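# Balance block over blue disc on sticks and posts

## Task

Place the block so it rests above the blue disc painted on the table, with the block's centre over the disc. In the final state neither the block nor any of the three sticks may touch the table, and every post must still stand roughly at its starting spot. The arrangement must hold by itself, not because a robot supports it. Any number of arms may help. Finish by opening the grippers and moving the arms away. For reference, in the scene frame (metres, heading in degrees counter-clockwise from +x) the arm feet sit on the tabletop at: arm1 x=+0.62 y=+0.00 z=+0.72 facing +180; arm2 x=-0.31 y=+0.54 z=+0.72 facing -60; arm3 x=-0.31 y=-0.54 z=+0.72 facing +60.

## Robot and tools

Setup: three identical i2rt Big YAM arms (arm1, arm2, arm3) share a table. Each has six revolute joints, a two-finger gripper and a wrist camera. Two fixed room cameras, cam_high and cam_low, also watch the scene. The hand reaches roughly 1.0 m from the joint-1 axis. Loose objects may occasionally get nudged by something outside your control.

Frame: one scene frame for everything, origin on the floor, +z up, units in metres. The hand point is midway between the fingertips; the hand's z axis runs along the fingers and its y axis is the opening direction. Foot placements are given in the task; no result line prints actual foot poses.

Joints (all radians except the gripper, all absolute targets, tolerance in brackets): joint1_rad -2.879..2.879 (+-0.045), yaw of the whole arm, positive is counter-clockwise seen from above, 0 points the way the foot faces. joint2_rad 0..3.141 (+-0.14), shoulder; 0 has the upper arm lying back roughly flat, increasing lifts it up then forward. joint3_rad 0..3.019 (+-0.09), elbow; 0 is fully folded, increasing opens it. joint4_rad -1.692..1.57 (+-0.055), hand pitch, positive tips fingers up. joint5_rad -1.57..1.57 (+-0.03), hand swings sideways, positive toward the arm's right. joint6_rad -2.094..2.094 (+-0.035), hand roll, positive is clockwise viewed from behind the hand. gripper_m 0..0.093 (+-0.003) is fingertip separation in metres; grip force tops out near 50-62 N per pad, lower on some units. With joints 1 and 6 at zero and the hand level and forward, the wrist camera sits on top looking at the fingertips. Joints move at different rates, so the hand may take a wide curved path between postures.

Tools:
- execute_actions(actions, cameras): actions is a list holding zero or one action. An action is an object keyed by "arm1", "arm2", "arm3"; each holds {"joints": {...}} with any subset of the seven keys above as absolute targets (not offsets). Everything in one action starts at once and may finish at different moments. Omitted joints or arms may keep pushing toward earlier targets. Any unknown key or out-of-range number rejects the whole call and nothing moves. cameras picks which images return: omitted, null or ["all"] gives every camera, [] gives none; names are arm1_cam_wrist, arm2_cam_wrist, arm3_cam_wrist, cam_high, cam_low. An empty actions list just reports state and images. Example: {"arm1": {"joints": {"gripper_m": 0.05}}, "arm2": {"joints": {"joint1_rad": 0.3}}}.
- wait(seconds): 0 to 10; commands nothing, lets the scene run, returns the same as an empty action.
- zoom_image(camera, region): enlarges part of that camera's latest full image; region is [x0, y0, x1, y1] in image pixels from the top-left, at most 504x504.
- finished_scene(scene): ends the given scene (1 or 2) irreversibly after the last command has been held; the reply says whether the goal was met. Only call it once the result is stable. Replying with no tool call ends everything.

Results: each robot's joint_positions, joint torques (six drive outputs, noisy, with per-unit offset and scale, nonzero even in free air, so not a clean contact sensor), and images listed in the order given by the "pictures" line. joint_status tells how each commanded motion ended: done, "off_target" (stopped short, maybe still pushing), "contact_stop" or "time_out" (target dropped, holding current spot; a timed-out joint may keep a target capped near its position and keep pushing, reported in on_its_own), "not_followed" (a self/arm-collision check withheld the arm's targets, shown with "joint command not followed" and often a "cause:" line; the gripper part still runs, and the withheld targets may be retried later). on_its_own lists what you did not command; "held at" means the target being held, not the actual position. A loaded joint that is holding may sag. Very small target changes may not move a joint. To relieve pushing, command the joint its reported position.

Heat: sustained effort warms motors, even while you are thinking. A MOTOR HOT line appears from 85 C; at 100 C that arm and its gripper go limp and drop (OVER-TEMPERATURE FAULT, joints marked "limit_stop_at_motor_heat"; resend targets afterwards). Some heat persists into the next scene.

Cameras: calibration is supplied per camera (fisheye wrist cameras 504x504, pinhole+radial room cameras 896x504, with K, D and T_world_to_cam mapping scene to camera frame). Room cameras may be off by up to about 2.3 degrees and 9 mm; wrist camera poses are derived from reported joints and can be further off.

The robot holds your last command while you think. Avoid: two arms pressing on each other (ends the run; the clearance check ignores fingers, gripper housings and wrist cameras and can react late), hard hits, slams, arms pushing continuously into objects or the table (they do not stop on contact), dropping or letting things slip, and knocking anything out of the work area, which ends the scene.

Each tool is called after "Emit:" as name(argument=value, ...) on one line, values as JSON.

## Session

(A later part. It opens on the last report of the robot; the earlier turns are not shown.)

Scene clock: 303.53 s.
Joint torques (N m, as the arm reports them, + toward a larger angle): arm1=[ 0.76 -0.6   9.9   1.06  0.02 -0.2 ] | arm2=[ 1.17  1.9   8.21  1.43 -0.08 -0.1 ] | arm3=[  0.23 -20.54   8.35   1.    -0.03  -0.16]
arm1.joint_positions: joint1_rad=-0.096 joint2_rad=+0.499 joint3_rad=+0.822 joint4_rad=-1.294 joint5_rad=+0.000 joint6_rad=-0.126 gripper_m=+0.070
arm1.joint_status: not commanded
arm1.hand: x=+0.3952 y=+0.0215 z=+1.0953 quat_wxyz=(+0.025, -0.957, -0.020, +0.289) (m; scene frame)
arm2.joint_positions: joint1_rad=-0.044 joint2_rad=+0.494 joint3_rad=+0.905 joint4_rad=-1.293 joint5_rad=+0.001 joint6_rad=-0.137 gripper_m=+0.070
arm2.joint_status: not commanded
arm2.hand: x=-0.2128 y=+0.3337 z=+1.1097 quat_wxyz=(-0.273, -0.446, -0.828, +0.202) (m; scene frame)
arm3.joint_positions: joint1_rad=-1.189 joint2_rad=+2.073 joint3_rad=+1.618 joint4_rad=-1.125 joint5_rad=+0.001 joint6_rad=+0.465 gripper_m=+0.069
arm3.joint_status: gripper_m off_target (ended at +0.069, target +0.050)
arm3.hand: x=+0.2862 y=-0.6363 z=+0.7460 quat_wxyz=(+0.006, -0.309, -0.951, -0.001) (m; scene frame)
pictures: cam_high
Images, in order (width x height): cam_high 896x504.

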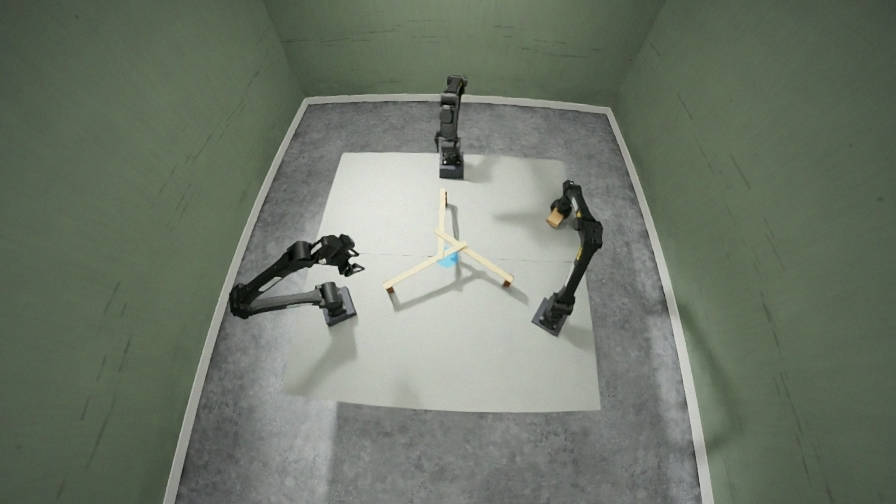

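Emit:
execute_actions(actions=[{"arm3":{"joints":{"joint2_rad":1.80,"joint3_rad":1.95,"joint4_rad":-1.48,"joint6_rad":1.54}}}], cameras=[])

Emit:
execute_actions(actions=[{"arm3":{"joints":{"joint1_rad":0.012}}}], cameras=["arm3_cam_wrist","cam_low"])

Scene clock: 314.60 s.
Joint torques (N m, as the arm reports them, + toward a larger angle): arm1=[ 1.   -0.74  9.9   1.04  0.   -0.2 ] | arm2=[ 1.26  1.84  8.18  1.46 -0.08 -0.1 ] | arm3=[  0.22 -21.04  12.09   0.3    0.03   0.02]
arm1.joint_positions: joint1_rad=-0.096 joint2_rad=+0.499 joint3_rad=+0.822 joint4_rad=-1.294 joint5_rad=+0.000 joint6_rad=-0.126 gripper_m=+0.070
arm1.joint_status: not commanded
arm1.hand: x=+0.3952 y=+0.0215 z=+1.0953 quat_wxyz=(+0.025, -0.957, -0.020, +0.289) (m; scene frame)
arm2.joint_positions: joint1_rad=-0.044 joint2_rad=+0.494 joint3_rad=+0.905 joint4_rad=-1.293 joint5_rad=+0.001 joint6_rad=-0.137 gripper_m=+0.070
arm2.joint_status: not commanded
arm2.hand: x=-0.2128 y=+0.3337 z=+1.1097 quat_wxyz=(-0.273, -0.446, -0.828, +0.202) (m; scene frame)
arm3.joint_positions: joint1_rad=-1.189 joint2_rad=+1.808 joint3_rad=+1.924 joint4_rad=-1.469 joint5_rad=+0.001 joint6_rad=+1.529 gripper_m=+0.069
arm3.joint_status: all done
arm3.hand: x=+0.2912 y=-0.6383 z=+1.0165 quat_wxyz=(-0.082, -0.745, -0.659, -0.069) (m; scene frame)
pictures: none
No camera images: the call's "cameras" was empty. Leave "cameras" out to get every camera's image.

Scene clock: 316.40 s.
Joint torques (N m, as the arm reports them, + toward a larger angle): arm1=[ 0.97 -1.    9.94  1.07  0.02 -0.2 ] | arm2=[ 1.24  1.87  8.2   1.45 -0.08 -0.11] | arm3=[ -0.43 -21.37  12.06   0.31   0.15   0.02]
arm1.joint_positions: joint1_rad=-0.096 joint2_rad=+0.499 joint3_rad=+0.822 joint4_rad=-1.294 joint5_rad=+0.000 joint6_rad=-0.126 gripper_m=+0.070
arm1.joint_status: not commanded
arm1.hand: x=+0.3952 y=+0.0215 z=+1.0953 quat_wxyz=(+0.025, -0.957, -0.020, +0.289) (m; scene frame)
arm2.joint_positions: joint1_rad=-0.044 joint2_rad=+0.494 joint3_rad=+0.905 joint4_rad=-1.293 joint5_rad=+0.001 joint6_rad=-0.137 gripper_m=+0.070
arm2.joint_status: not commanded
arm2.hand: x=-0.2128 y=+0.3337 z=+1.1097 quat_wxyz=(-0.273, -0.446, -0.828, +0.202) (m; scene frame)
arm3.joint_positions: joint1_rad=+0.018 joint2_rad=+1.811 joint3_rad=+1.924 joint4_rad=-1.469 joint5_rad=-0.002 joint6_rad=+1.530 gripper_m=+0.069
arm3.joint_status: all done
arm3.hand: x=-0.0026 y=-0.0116 z=+1.0179 quat_wxyz=(-0.028, -0.240, -0.965, -0.105) (m; scene frame)
pictures: arm3_cam_wrist, cam_low
camera_calibration (this result's frames):
arm3_cam_wrist: T_world_to_cam=[[-0.442279, -0.874736, -0.198057, 0.18889], [-0.776092, 0.262586, 0.57335, -0.578833], [-0.449523, 0.407291, -0.795012, 0.940093], [0, 0, 0, 1]] pos_world=[0.0569079, -0.0656687, 1.11667]
Images, in order (width x height): arm3_cam_wrist 504x504, cam_low 896x504.

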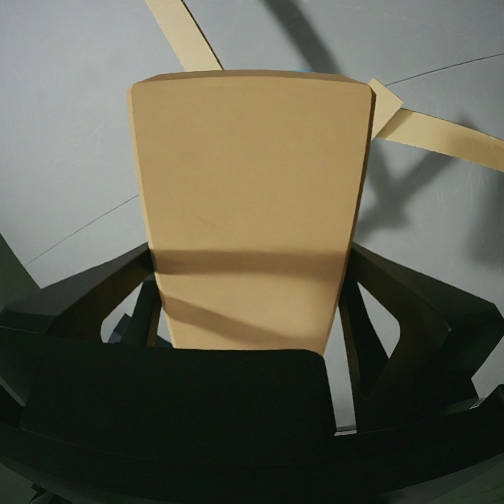

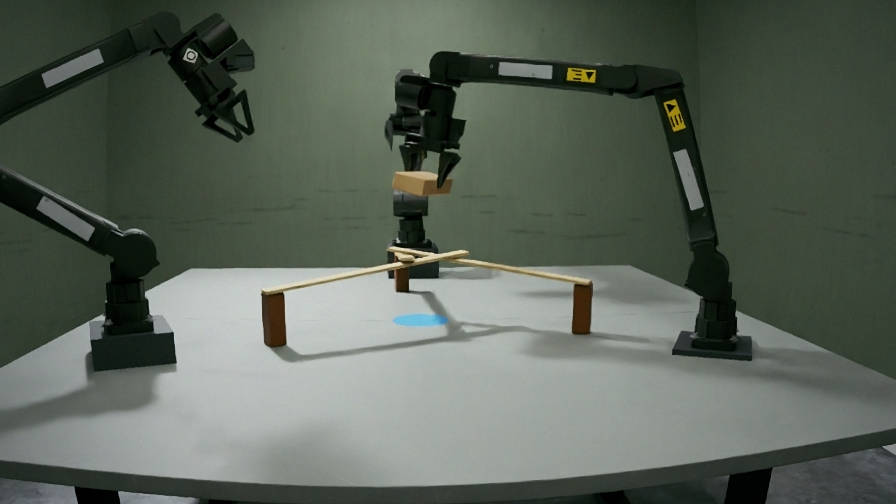

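Emit:
execute_actions(actions=[{"arm3":{"joints":{"joint2_rad":1.935,"joint3_rad":1.89}}}], cameras=["arm3_cam_wrist","cam_low"])

Scene clock: 320.67 s.
Joint torques (N m, as the arm reports them, + toward a larger angle): arm1=[ 0.89 -0.69  9.92  1.02  0.03 -0.19] | arm2=[ 1.3   1.92  8.18  1.44 -0.08 -0.11] | arm3=[ -0.48 -24.75  10.82  -0.17   0.15   0.05]
arm1.joint_positions: joint1_rad=-0.096 joint2_rad=+0.499 joint3_rad=+0.822 joint4_rad=-1.294 joint5_rad=+0.000 joint6_rad=-0.126 gripper_m=+0.070
arm1.joint_status: not commanded
arm1.hand: x=+0.3952 y=+0.0215 z=+1.0953 quat_wxyz=(+0.025, -0.957, -0.020, +0.289) (m; scene frame)
arm2.joint_positions: joint1_rad=-0.044 joint2_rad=+0.494 joint3_rad=+0.905 joint4_rad=-1.293 joint5_rad=+0.001 joint6_rad=-0.137 gripper_m=+0.070
arm2.joint_status: not commanded
arm2.hand: x=-0.2128 y=+0.3337 z=+1.1097 quat_wxyz=(-0.273, -0.446, -0.828, +0.202) (m; scene frame)
arm3.joint_positions: joint1_rad=+0.018 joint2_rad=+1.966 joint3_rad=+1.874 joint4_rad=-1.469 joint5_rad=-0.002 joint6_rad=+1.530 gripper_m=+0.069
arm3.joint_status: all done
arm3.hand: x=-0.0010 y=-0.0082 z=+0.9063 quat_wxyz=(+0.001, -0.241, -0.970, -0.007) (m; scene frame)
pictures: arm3_cam_wrist, cam_low
camera_calibration (this result's frames):
arm3_cam_wrist: T_world_to_cam=[[-0.451731, -0.892144, 0.0043556, -0.0132139], [-0.716035, 0.365463, 0.594752, -0.533012], [-0.532196, 0.265549, -0.803897, 0.857528], [0, 0, 0, 1]] pos_world=[0.0687488, -0.0447083, 1.00643]
Images, in order (width x height): arm3_cam_wrist 504x504, cam_low 896x504.

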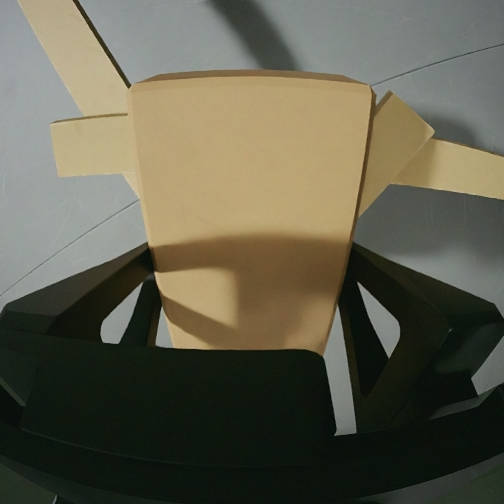

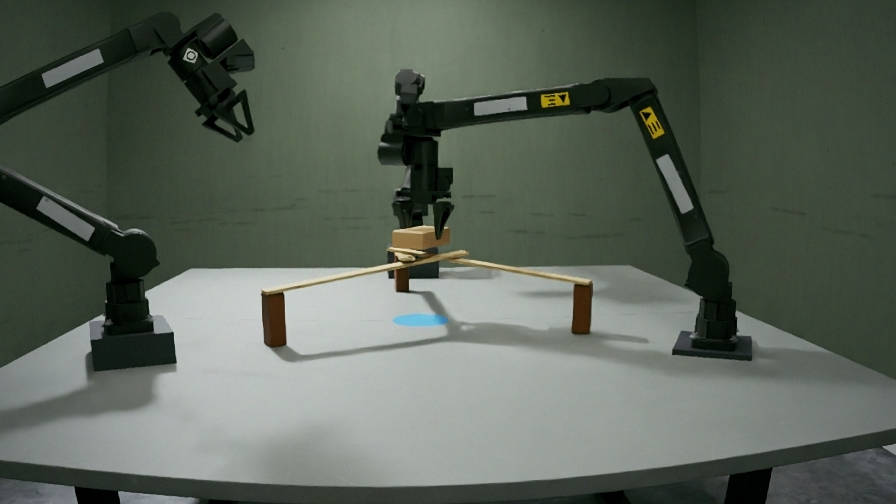

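Emit:
execute_actions(actions=[{"arm3":{"joints":{"joint2_rad":1.985}}}], cameras=["cam_low"])

Emit:
zoom_image(camera="cam_low", region=[340, 190, 520, 300])

Scene clock: 327.10 s.
Joint torques (N m, as the arm reports them, + toward a larger angle): arm1=[ 0.85 -0.67  9.9   1.05  0.01 -0.2 ] | arm2=[ 1.33  1.93  8.19  1.44 -0.08 -0.1 ] | arm3=[ -0.37 -21.57  10.79  -0.18   0.16   0.04]
arm1.joint_positions: joint1_rad=-0.096 joint2_rad=+0.499 joint3_rad=+0.822 joint4_rad=-1.294 joint5_rad=+0.000 joint6_rad=-0.126 gripper_m=+0.070
arm1.joint_status: not commanded
arm1.hand: x=+0.3952 y=+0.0215 z=+1.0953 quat_wxyz=(+0.025, -0.957, -0.020, +0.289) (m; scene frame)
arm2.joint_positions: joint1_rad=-0.044 joint2_rad=+0.494 joint3_rad=+0.905 joint4_rad=-1.293 joint5_rad=+0.001 joint6_rad=-0.137 gripper_m=+0.070
arm2.joint_status: not commanded
arm2.hand: x=-0.2128 y=+0.3337 z=+1.1097 quat_wxyz=(-0.273, -0.446, -0.828, +0.202) (m; scene frame)
arm3.joint_positions: joint1_rad=+0.018 joint2_rad=+1.974 joint3_rad=+1.874 joint4_rad=-1.469 joint5_rad=-0.002 joint6_rad=+1.530 gripper_m=+0.069
arm3.joint_status: all done
arm3.hand: x=-0.0008 y=-0.0079 z=+0.9016 quat_wxyz=(+0.002, -0.241, -0.971, -0.003) (m; scene frame)
pictures: cam_low
Images, in order (width x height): cam_low 896x504.

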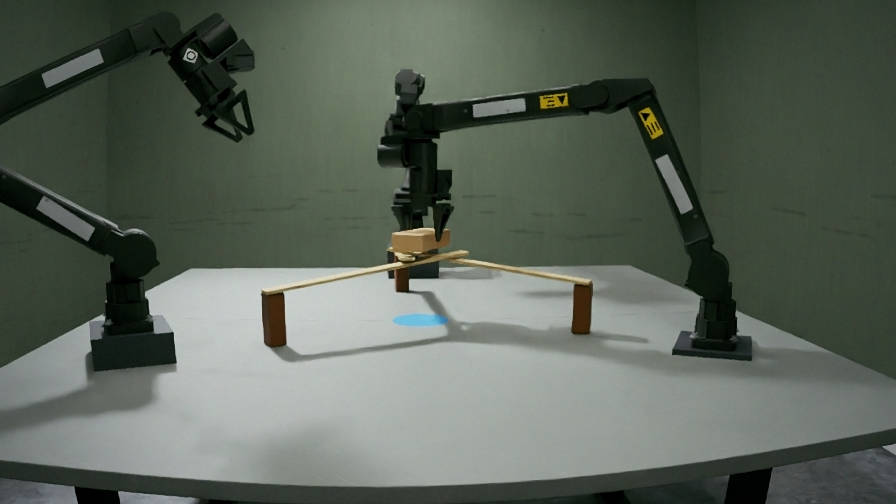

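Region (340, 190, 520, 300) of cam_low's 896x504 image, scaled by 2.800, with more detail than that image has.

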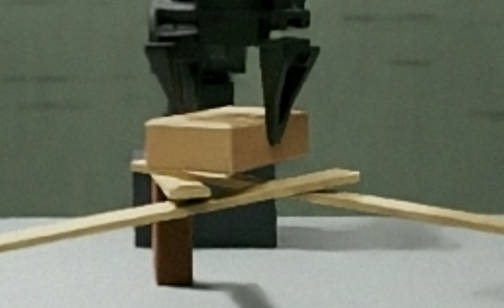

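Emit:
execute_actions(actions=[{"arm3":{"joints":{"joint2_rad":1.999}}}], cameras=["cam_low"])

Emit:
zoom_image(camera="cam_low", region=[340, 190, 520, 300])

Scene clock: 334.00 s.
Joint torques (N m, as the arm reports them, + toward a larger angle): arm1=[ 0.94 -0.78  9.91  1.    0.01 -0.2 ] | arm2=[ 1.26  1.89  8.18  1.43 -0.07 -0.11] | arm3=[ -0.36 -21.91  10.69  -0.19   0.15   0.05]
arm1.joint_positions: joint1_rad=-0.096 joint2_rad=+0.499 joint3_rad=+0.822 joint4_rad=-1.294 joint5_rad=+0.000 joint6_rad=-0.126 gripper_m=+0.070
arm1.joint_status: not commanded
arm1.hand: x=+0.3952 y=+0.0215 z=+1.0953 quat_wxyz=(+0.025, -0.957, -0.020, +0.289) (m; scene frame)
arm2.joint_positions: joint1_rad=-0.044 joint2_rad=+0.494 joint3_rad=+0.905 joint4_rad=-1.293 joint5_rad=+0.001 joint6_rad=-0.137 gripper_m=+0.070
arm2.joint_status: not commanded
arm2.hand: x=-0.2128 y=+0.3337 z=+1.1097 quat_wxyz=(-0.273, -0.446, -0.828, +0.202) (m; scene frame)
arm3.joint_positions: joint1_rad=+0.018 joint2_rad=+1.990 joint3_rad=+1.874 joint4_rad=-1.469 joint5_rad=-0.002 joint6_rad=+1.530 gripper_m=+0.069
arm3.joint_status: all done
arm3.hand: x=-0.0006 y=-0.0074 z=+0.8919 quat_wxyz=(+0.004, -0.241, -0.971, +0.005) (m; scene frame)
pictures: cam_low
Images, in order (width x height): cam_low 896x504.

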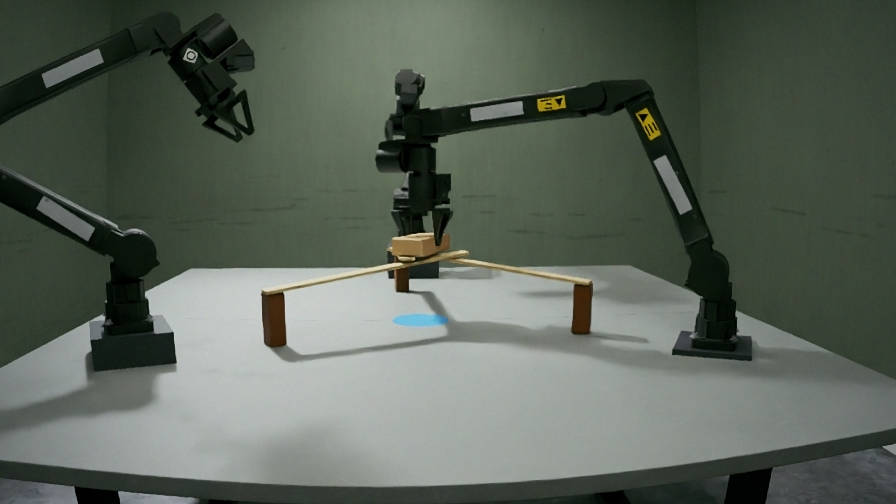

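Region (340, 190, 520, 300) of cam_low's 896x504 image, scaled by 2.800, with more detail than that image has.

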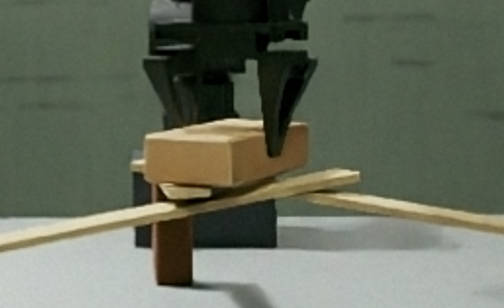

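Emit:
execute_actions(actions=[{"arm3":{"joints":{"gripper_m":0.093}}}], cameras=["arm3_cam_wrist"])

Emit:
execute_actions(actions=[{"arm3":{"joints":{"joint2_rad":1.1}}}], cameras=["cam_high","cam_low"])

Emit:
zoom_image(camera="cam_high", region=[360, 160, 540, 310])

Scene clock: 339.93 s.
Joint torques (N m, as the arm reports them, + toward a larger angle): arm1=[ 0.84 -0.69  9.93  1.03  0.02 -0.19] | arm2=[ 1.25  1.8   8.19  1.44 -0.08 -0.1 ] | arm3=[ -0.53 -21.72  10.78  -0.17   0.16   0.04]
arm1.joint_positions: joint1_rad=-0.096 joint2_rad=+0.499 joint3_rad=+0.822 joint4_rad=-1.294 joint5_rad=+0.000 joint6_rad=-0.126 gripper_m=+0.070
arm1.joint_status: not commanded
arm1.hand: x=+0.3952 y=+0.0215 z=+1.0953 quat_wxyz=(+0.025, -0.957, -0.020, +0.289) (m; scene frame)
arm2.joint_positions: joint1_rad=-0.044 joint2_rad=+0.494 joint3_rad=+0.905 joint4_rad=-1.293 joint5_rad=+0.001 joint6_rad=-0.137 gripper_m=+0.070
arm2.joint_status: not commanded
arm2.hand: x=-0.2128 y=+0.3337 z=+1.1097 quat_wxyz=(-0.273, -0.446, -0.828, +0.202) (m; scene frame)
arm3.joint_positions: joint1_rad=+0.018 joint2_rad=+1.990 joint3_rad=+1.874 joint4_rad=-1.469 joint5_rad=-0.002 joint6_rad=+1.530 gripper_m=+0.093
arm3.joint_status: all done
arm3.hand: x=-0.0006 y=-0.0074 z=+0.8919 quat_wxyz=(+0.004, -0.241, -0.971, +0.005) (m; scene frame)
pictures: arm3_cam_wrist
camera_calibration (this result's frames):
arm3_cam_wrist: T_world_to_cam=[[-0.451462, -0.891828, 0.0287232, -0.0339675], [-0.708743, 0.377966, 0.595673, -0.525142], [-0.542094, 0.248566, -0.802714, 0.844744], [0, 0, 0, 1]] pos_world=[0.0704045, -0.0417823, 0.991876]
Images, in order (width x height): arm3_cam_wrist 504x504.

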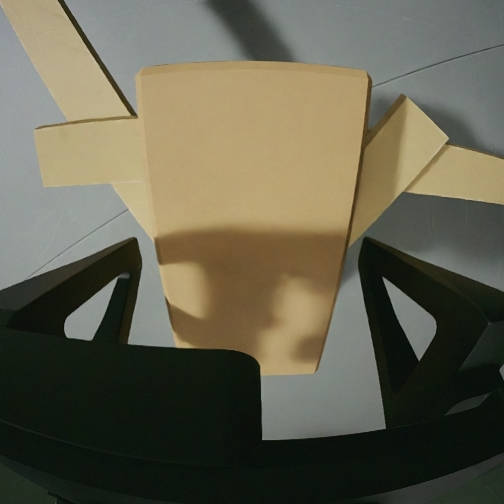

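Scene clock: 341.77 s.
Joint torques (N m, as the arm reports them, + toward a larger angle): arm1=[ 0.93 -0.86  9.91  1.02  0.02 -0.21] | arm2=[ 1.15  1.99  8.16  1.44 -0.08 -0.11] | arm3=[-0.49 -7.1   7.93  1.45  0.11 -0.02]
arm1.joint_positions: joint1_rad=-0.096 joint2_rad=+0.499 joint3_rad=+0.822 joint4_rad=-1.294 joint5_rad=+0.000 joint6_rad=-0.126 gripper_m=+0.070
arm1.joint_status: not commanded
arm1.hand: x=+0.3952 y=+0.0215 z=+1.0953 quat_wxyz=(+0.025, -0.957, -0.020, +0.289) (m; scene frame)
arm2.joint_positions: joint1_rad=-0.044 joint2_rad=+0.494 joint3_rad=+0.905 joint4_rad=-1.293 joint5_rad=+0.001 joint6_rad=-0.137 gripper_m=+0.070
arm2.joint_status: not commanded
arm2.hand: x=-0.2128 y=+0.3337 z=+1.1097 quat_wxyz=(-0.273, -0.446, -0.828, +0.202) (m; scene frame)
arm3.joint_positions: joint1_rad=+0.018 joint2_rad=+1.107 joint3_rad=+1.892 joint4_rad=-1.469 joint5_rad=-0.002 joint6_rad=+1.530 gripper_m=+0.093
arm3.joint_status: all done
arm3.hand: x=-0.1210 y=-0.2167 z=+1.3463 quat_wxyz=(-0.119, -0.218, -0.876, -0.414) (m; scene frame)
pictures: cam_high, cam_low
Images, in order (width x height): cam_high 896x504, cam_low 896x504.

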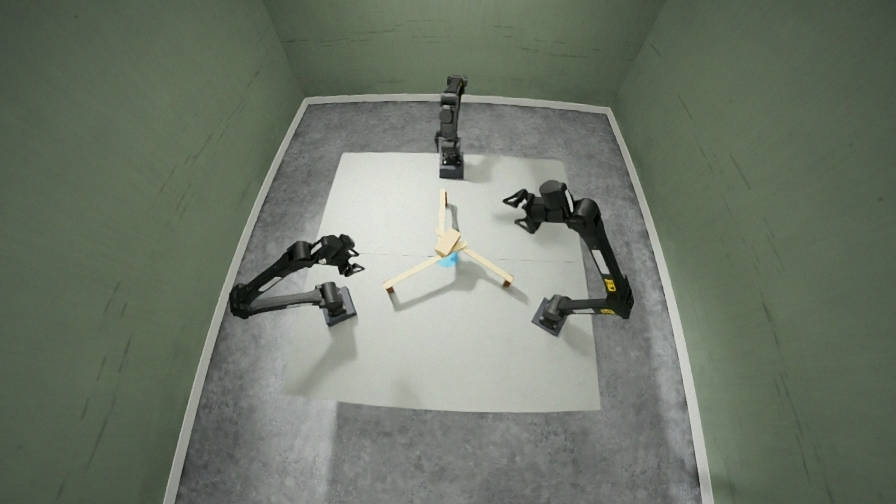

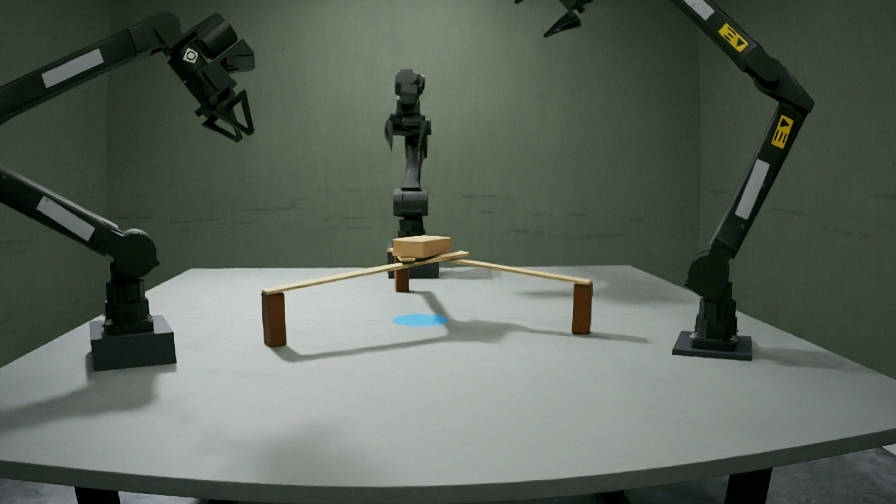

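Region (360, 160, 540, 310) of cam_high's 896x504 image, scaled by 2.800, with more detail than that image has.

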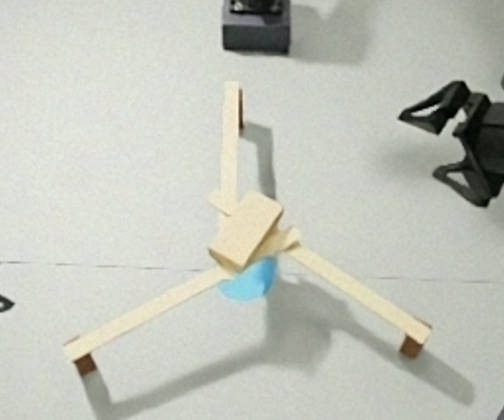

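Emit:
finished_scene(scene=2)

The scene is finished: the task was done.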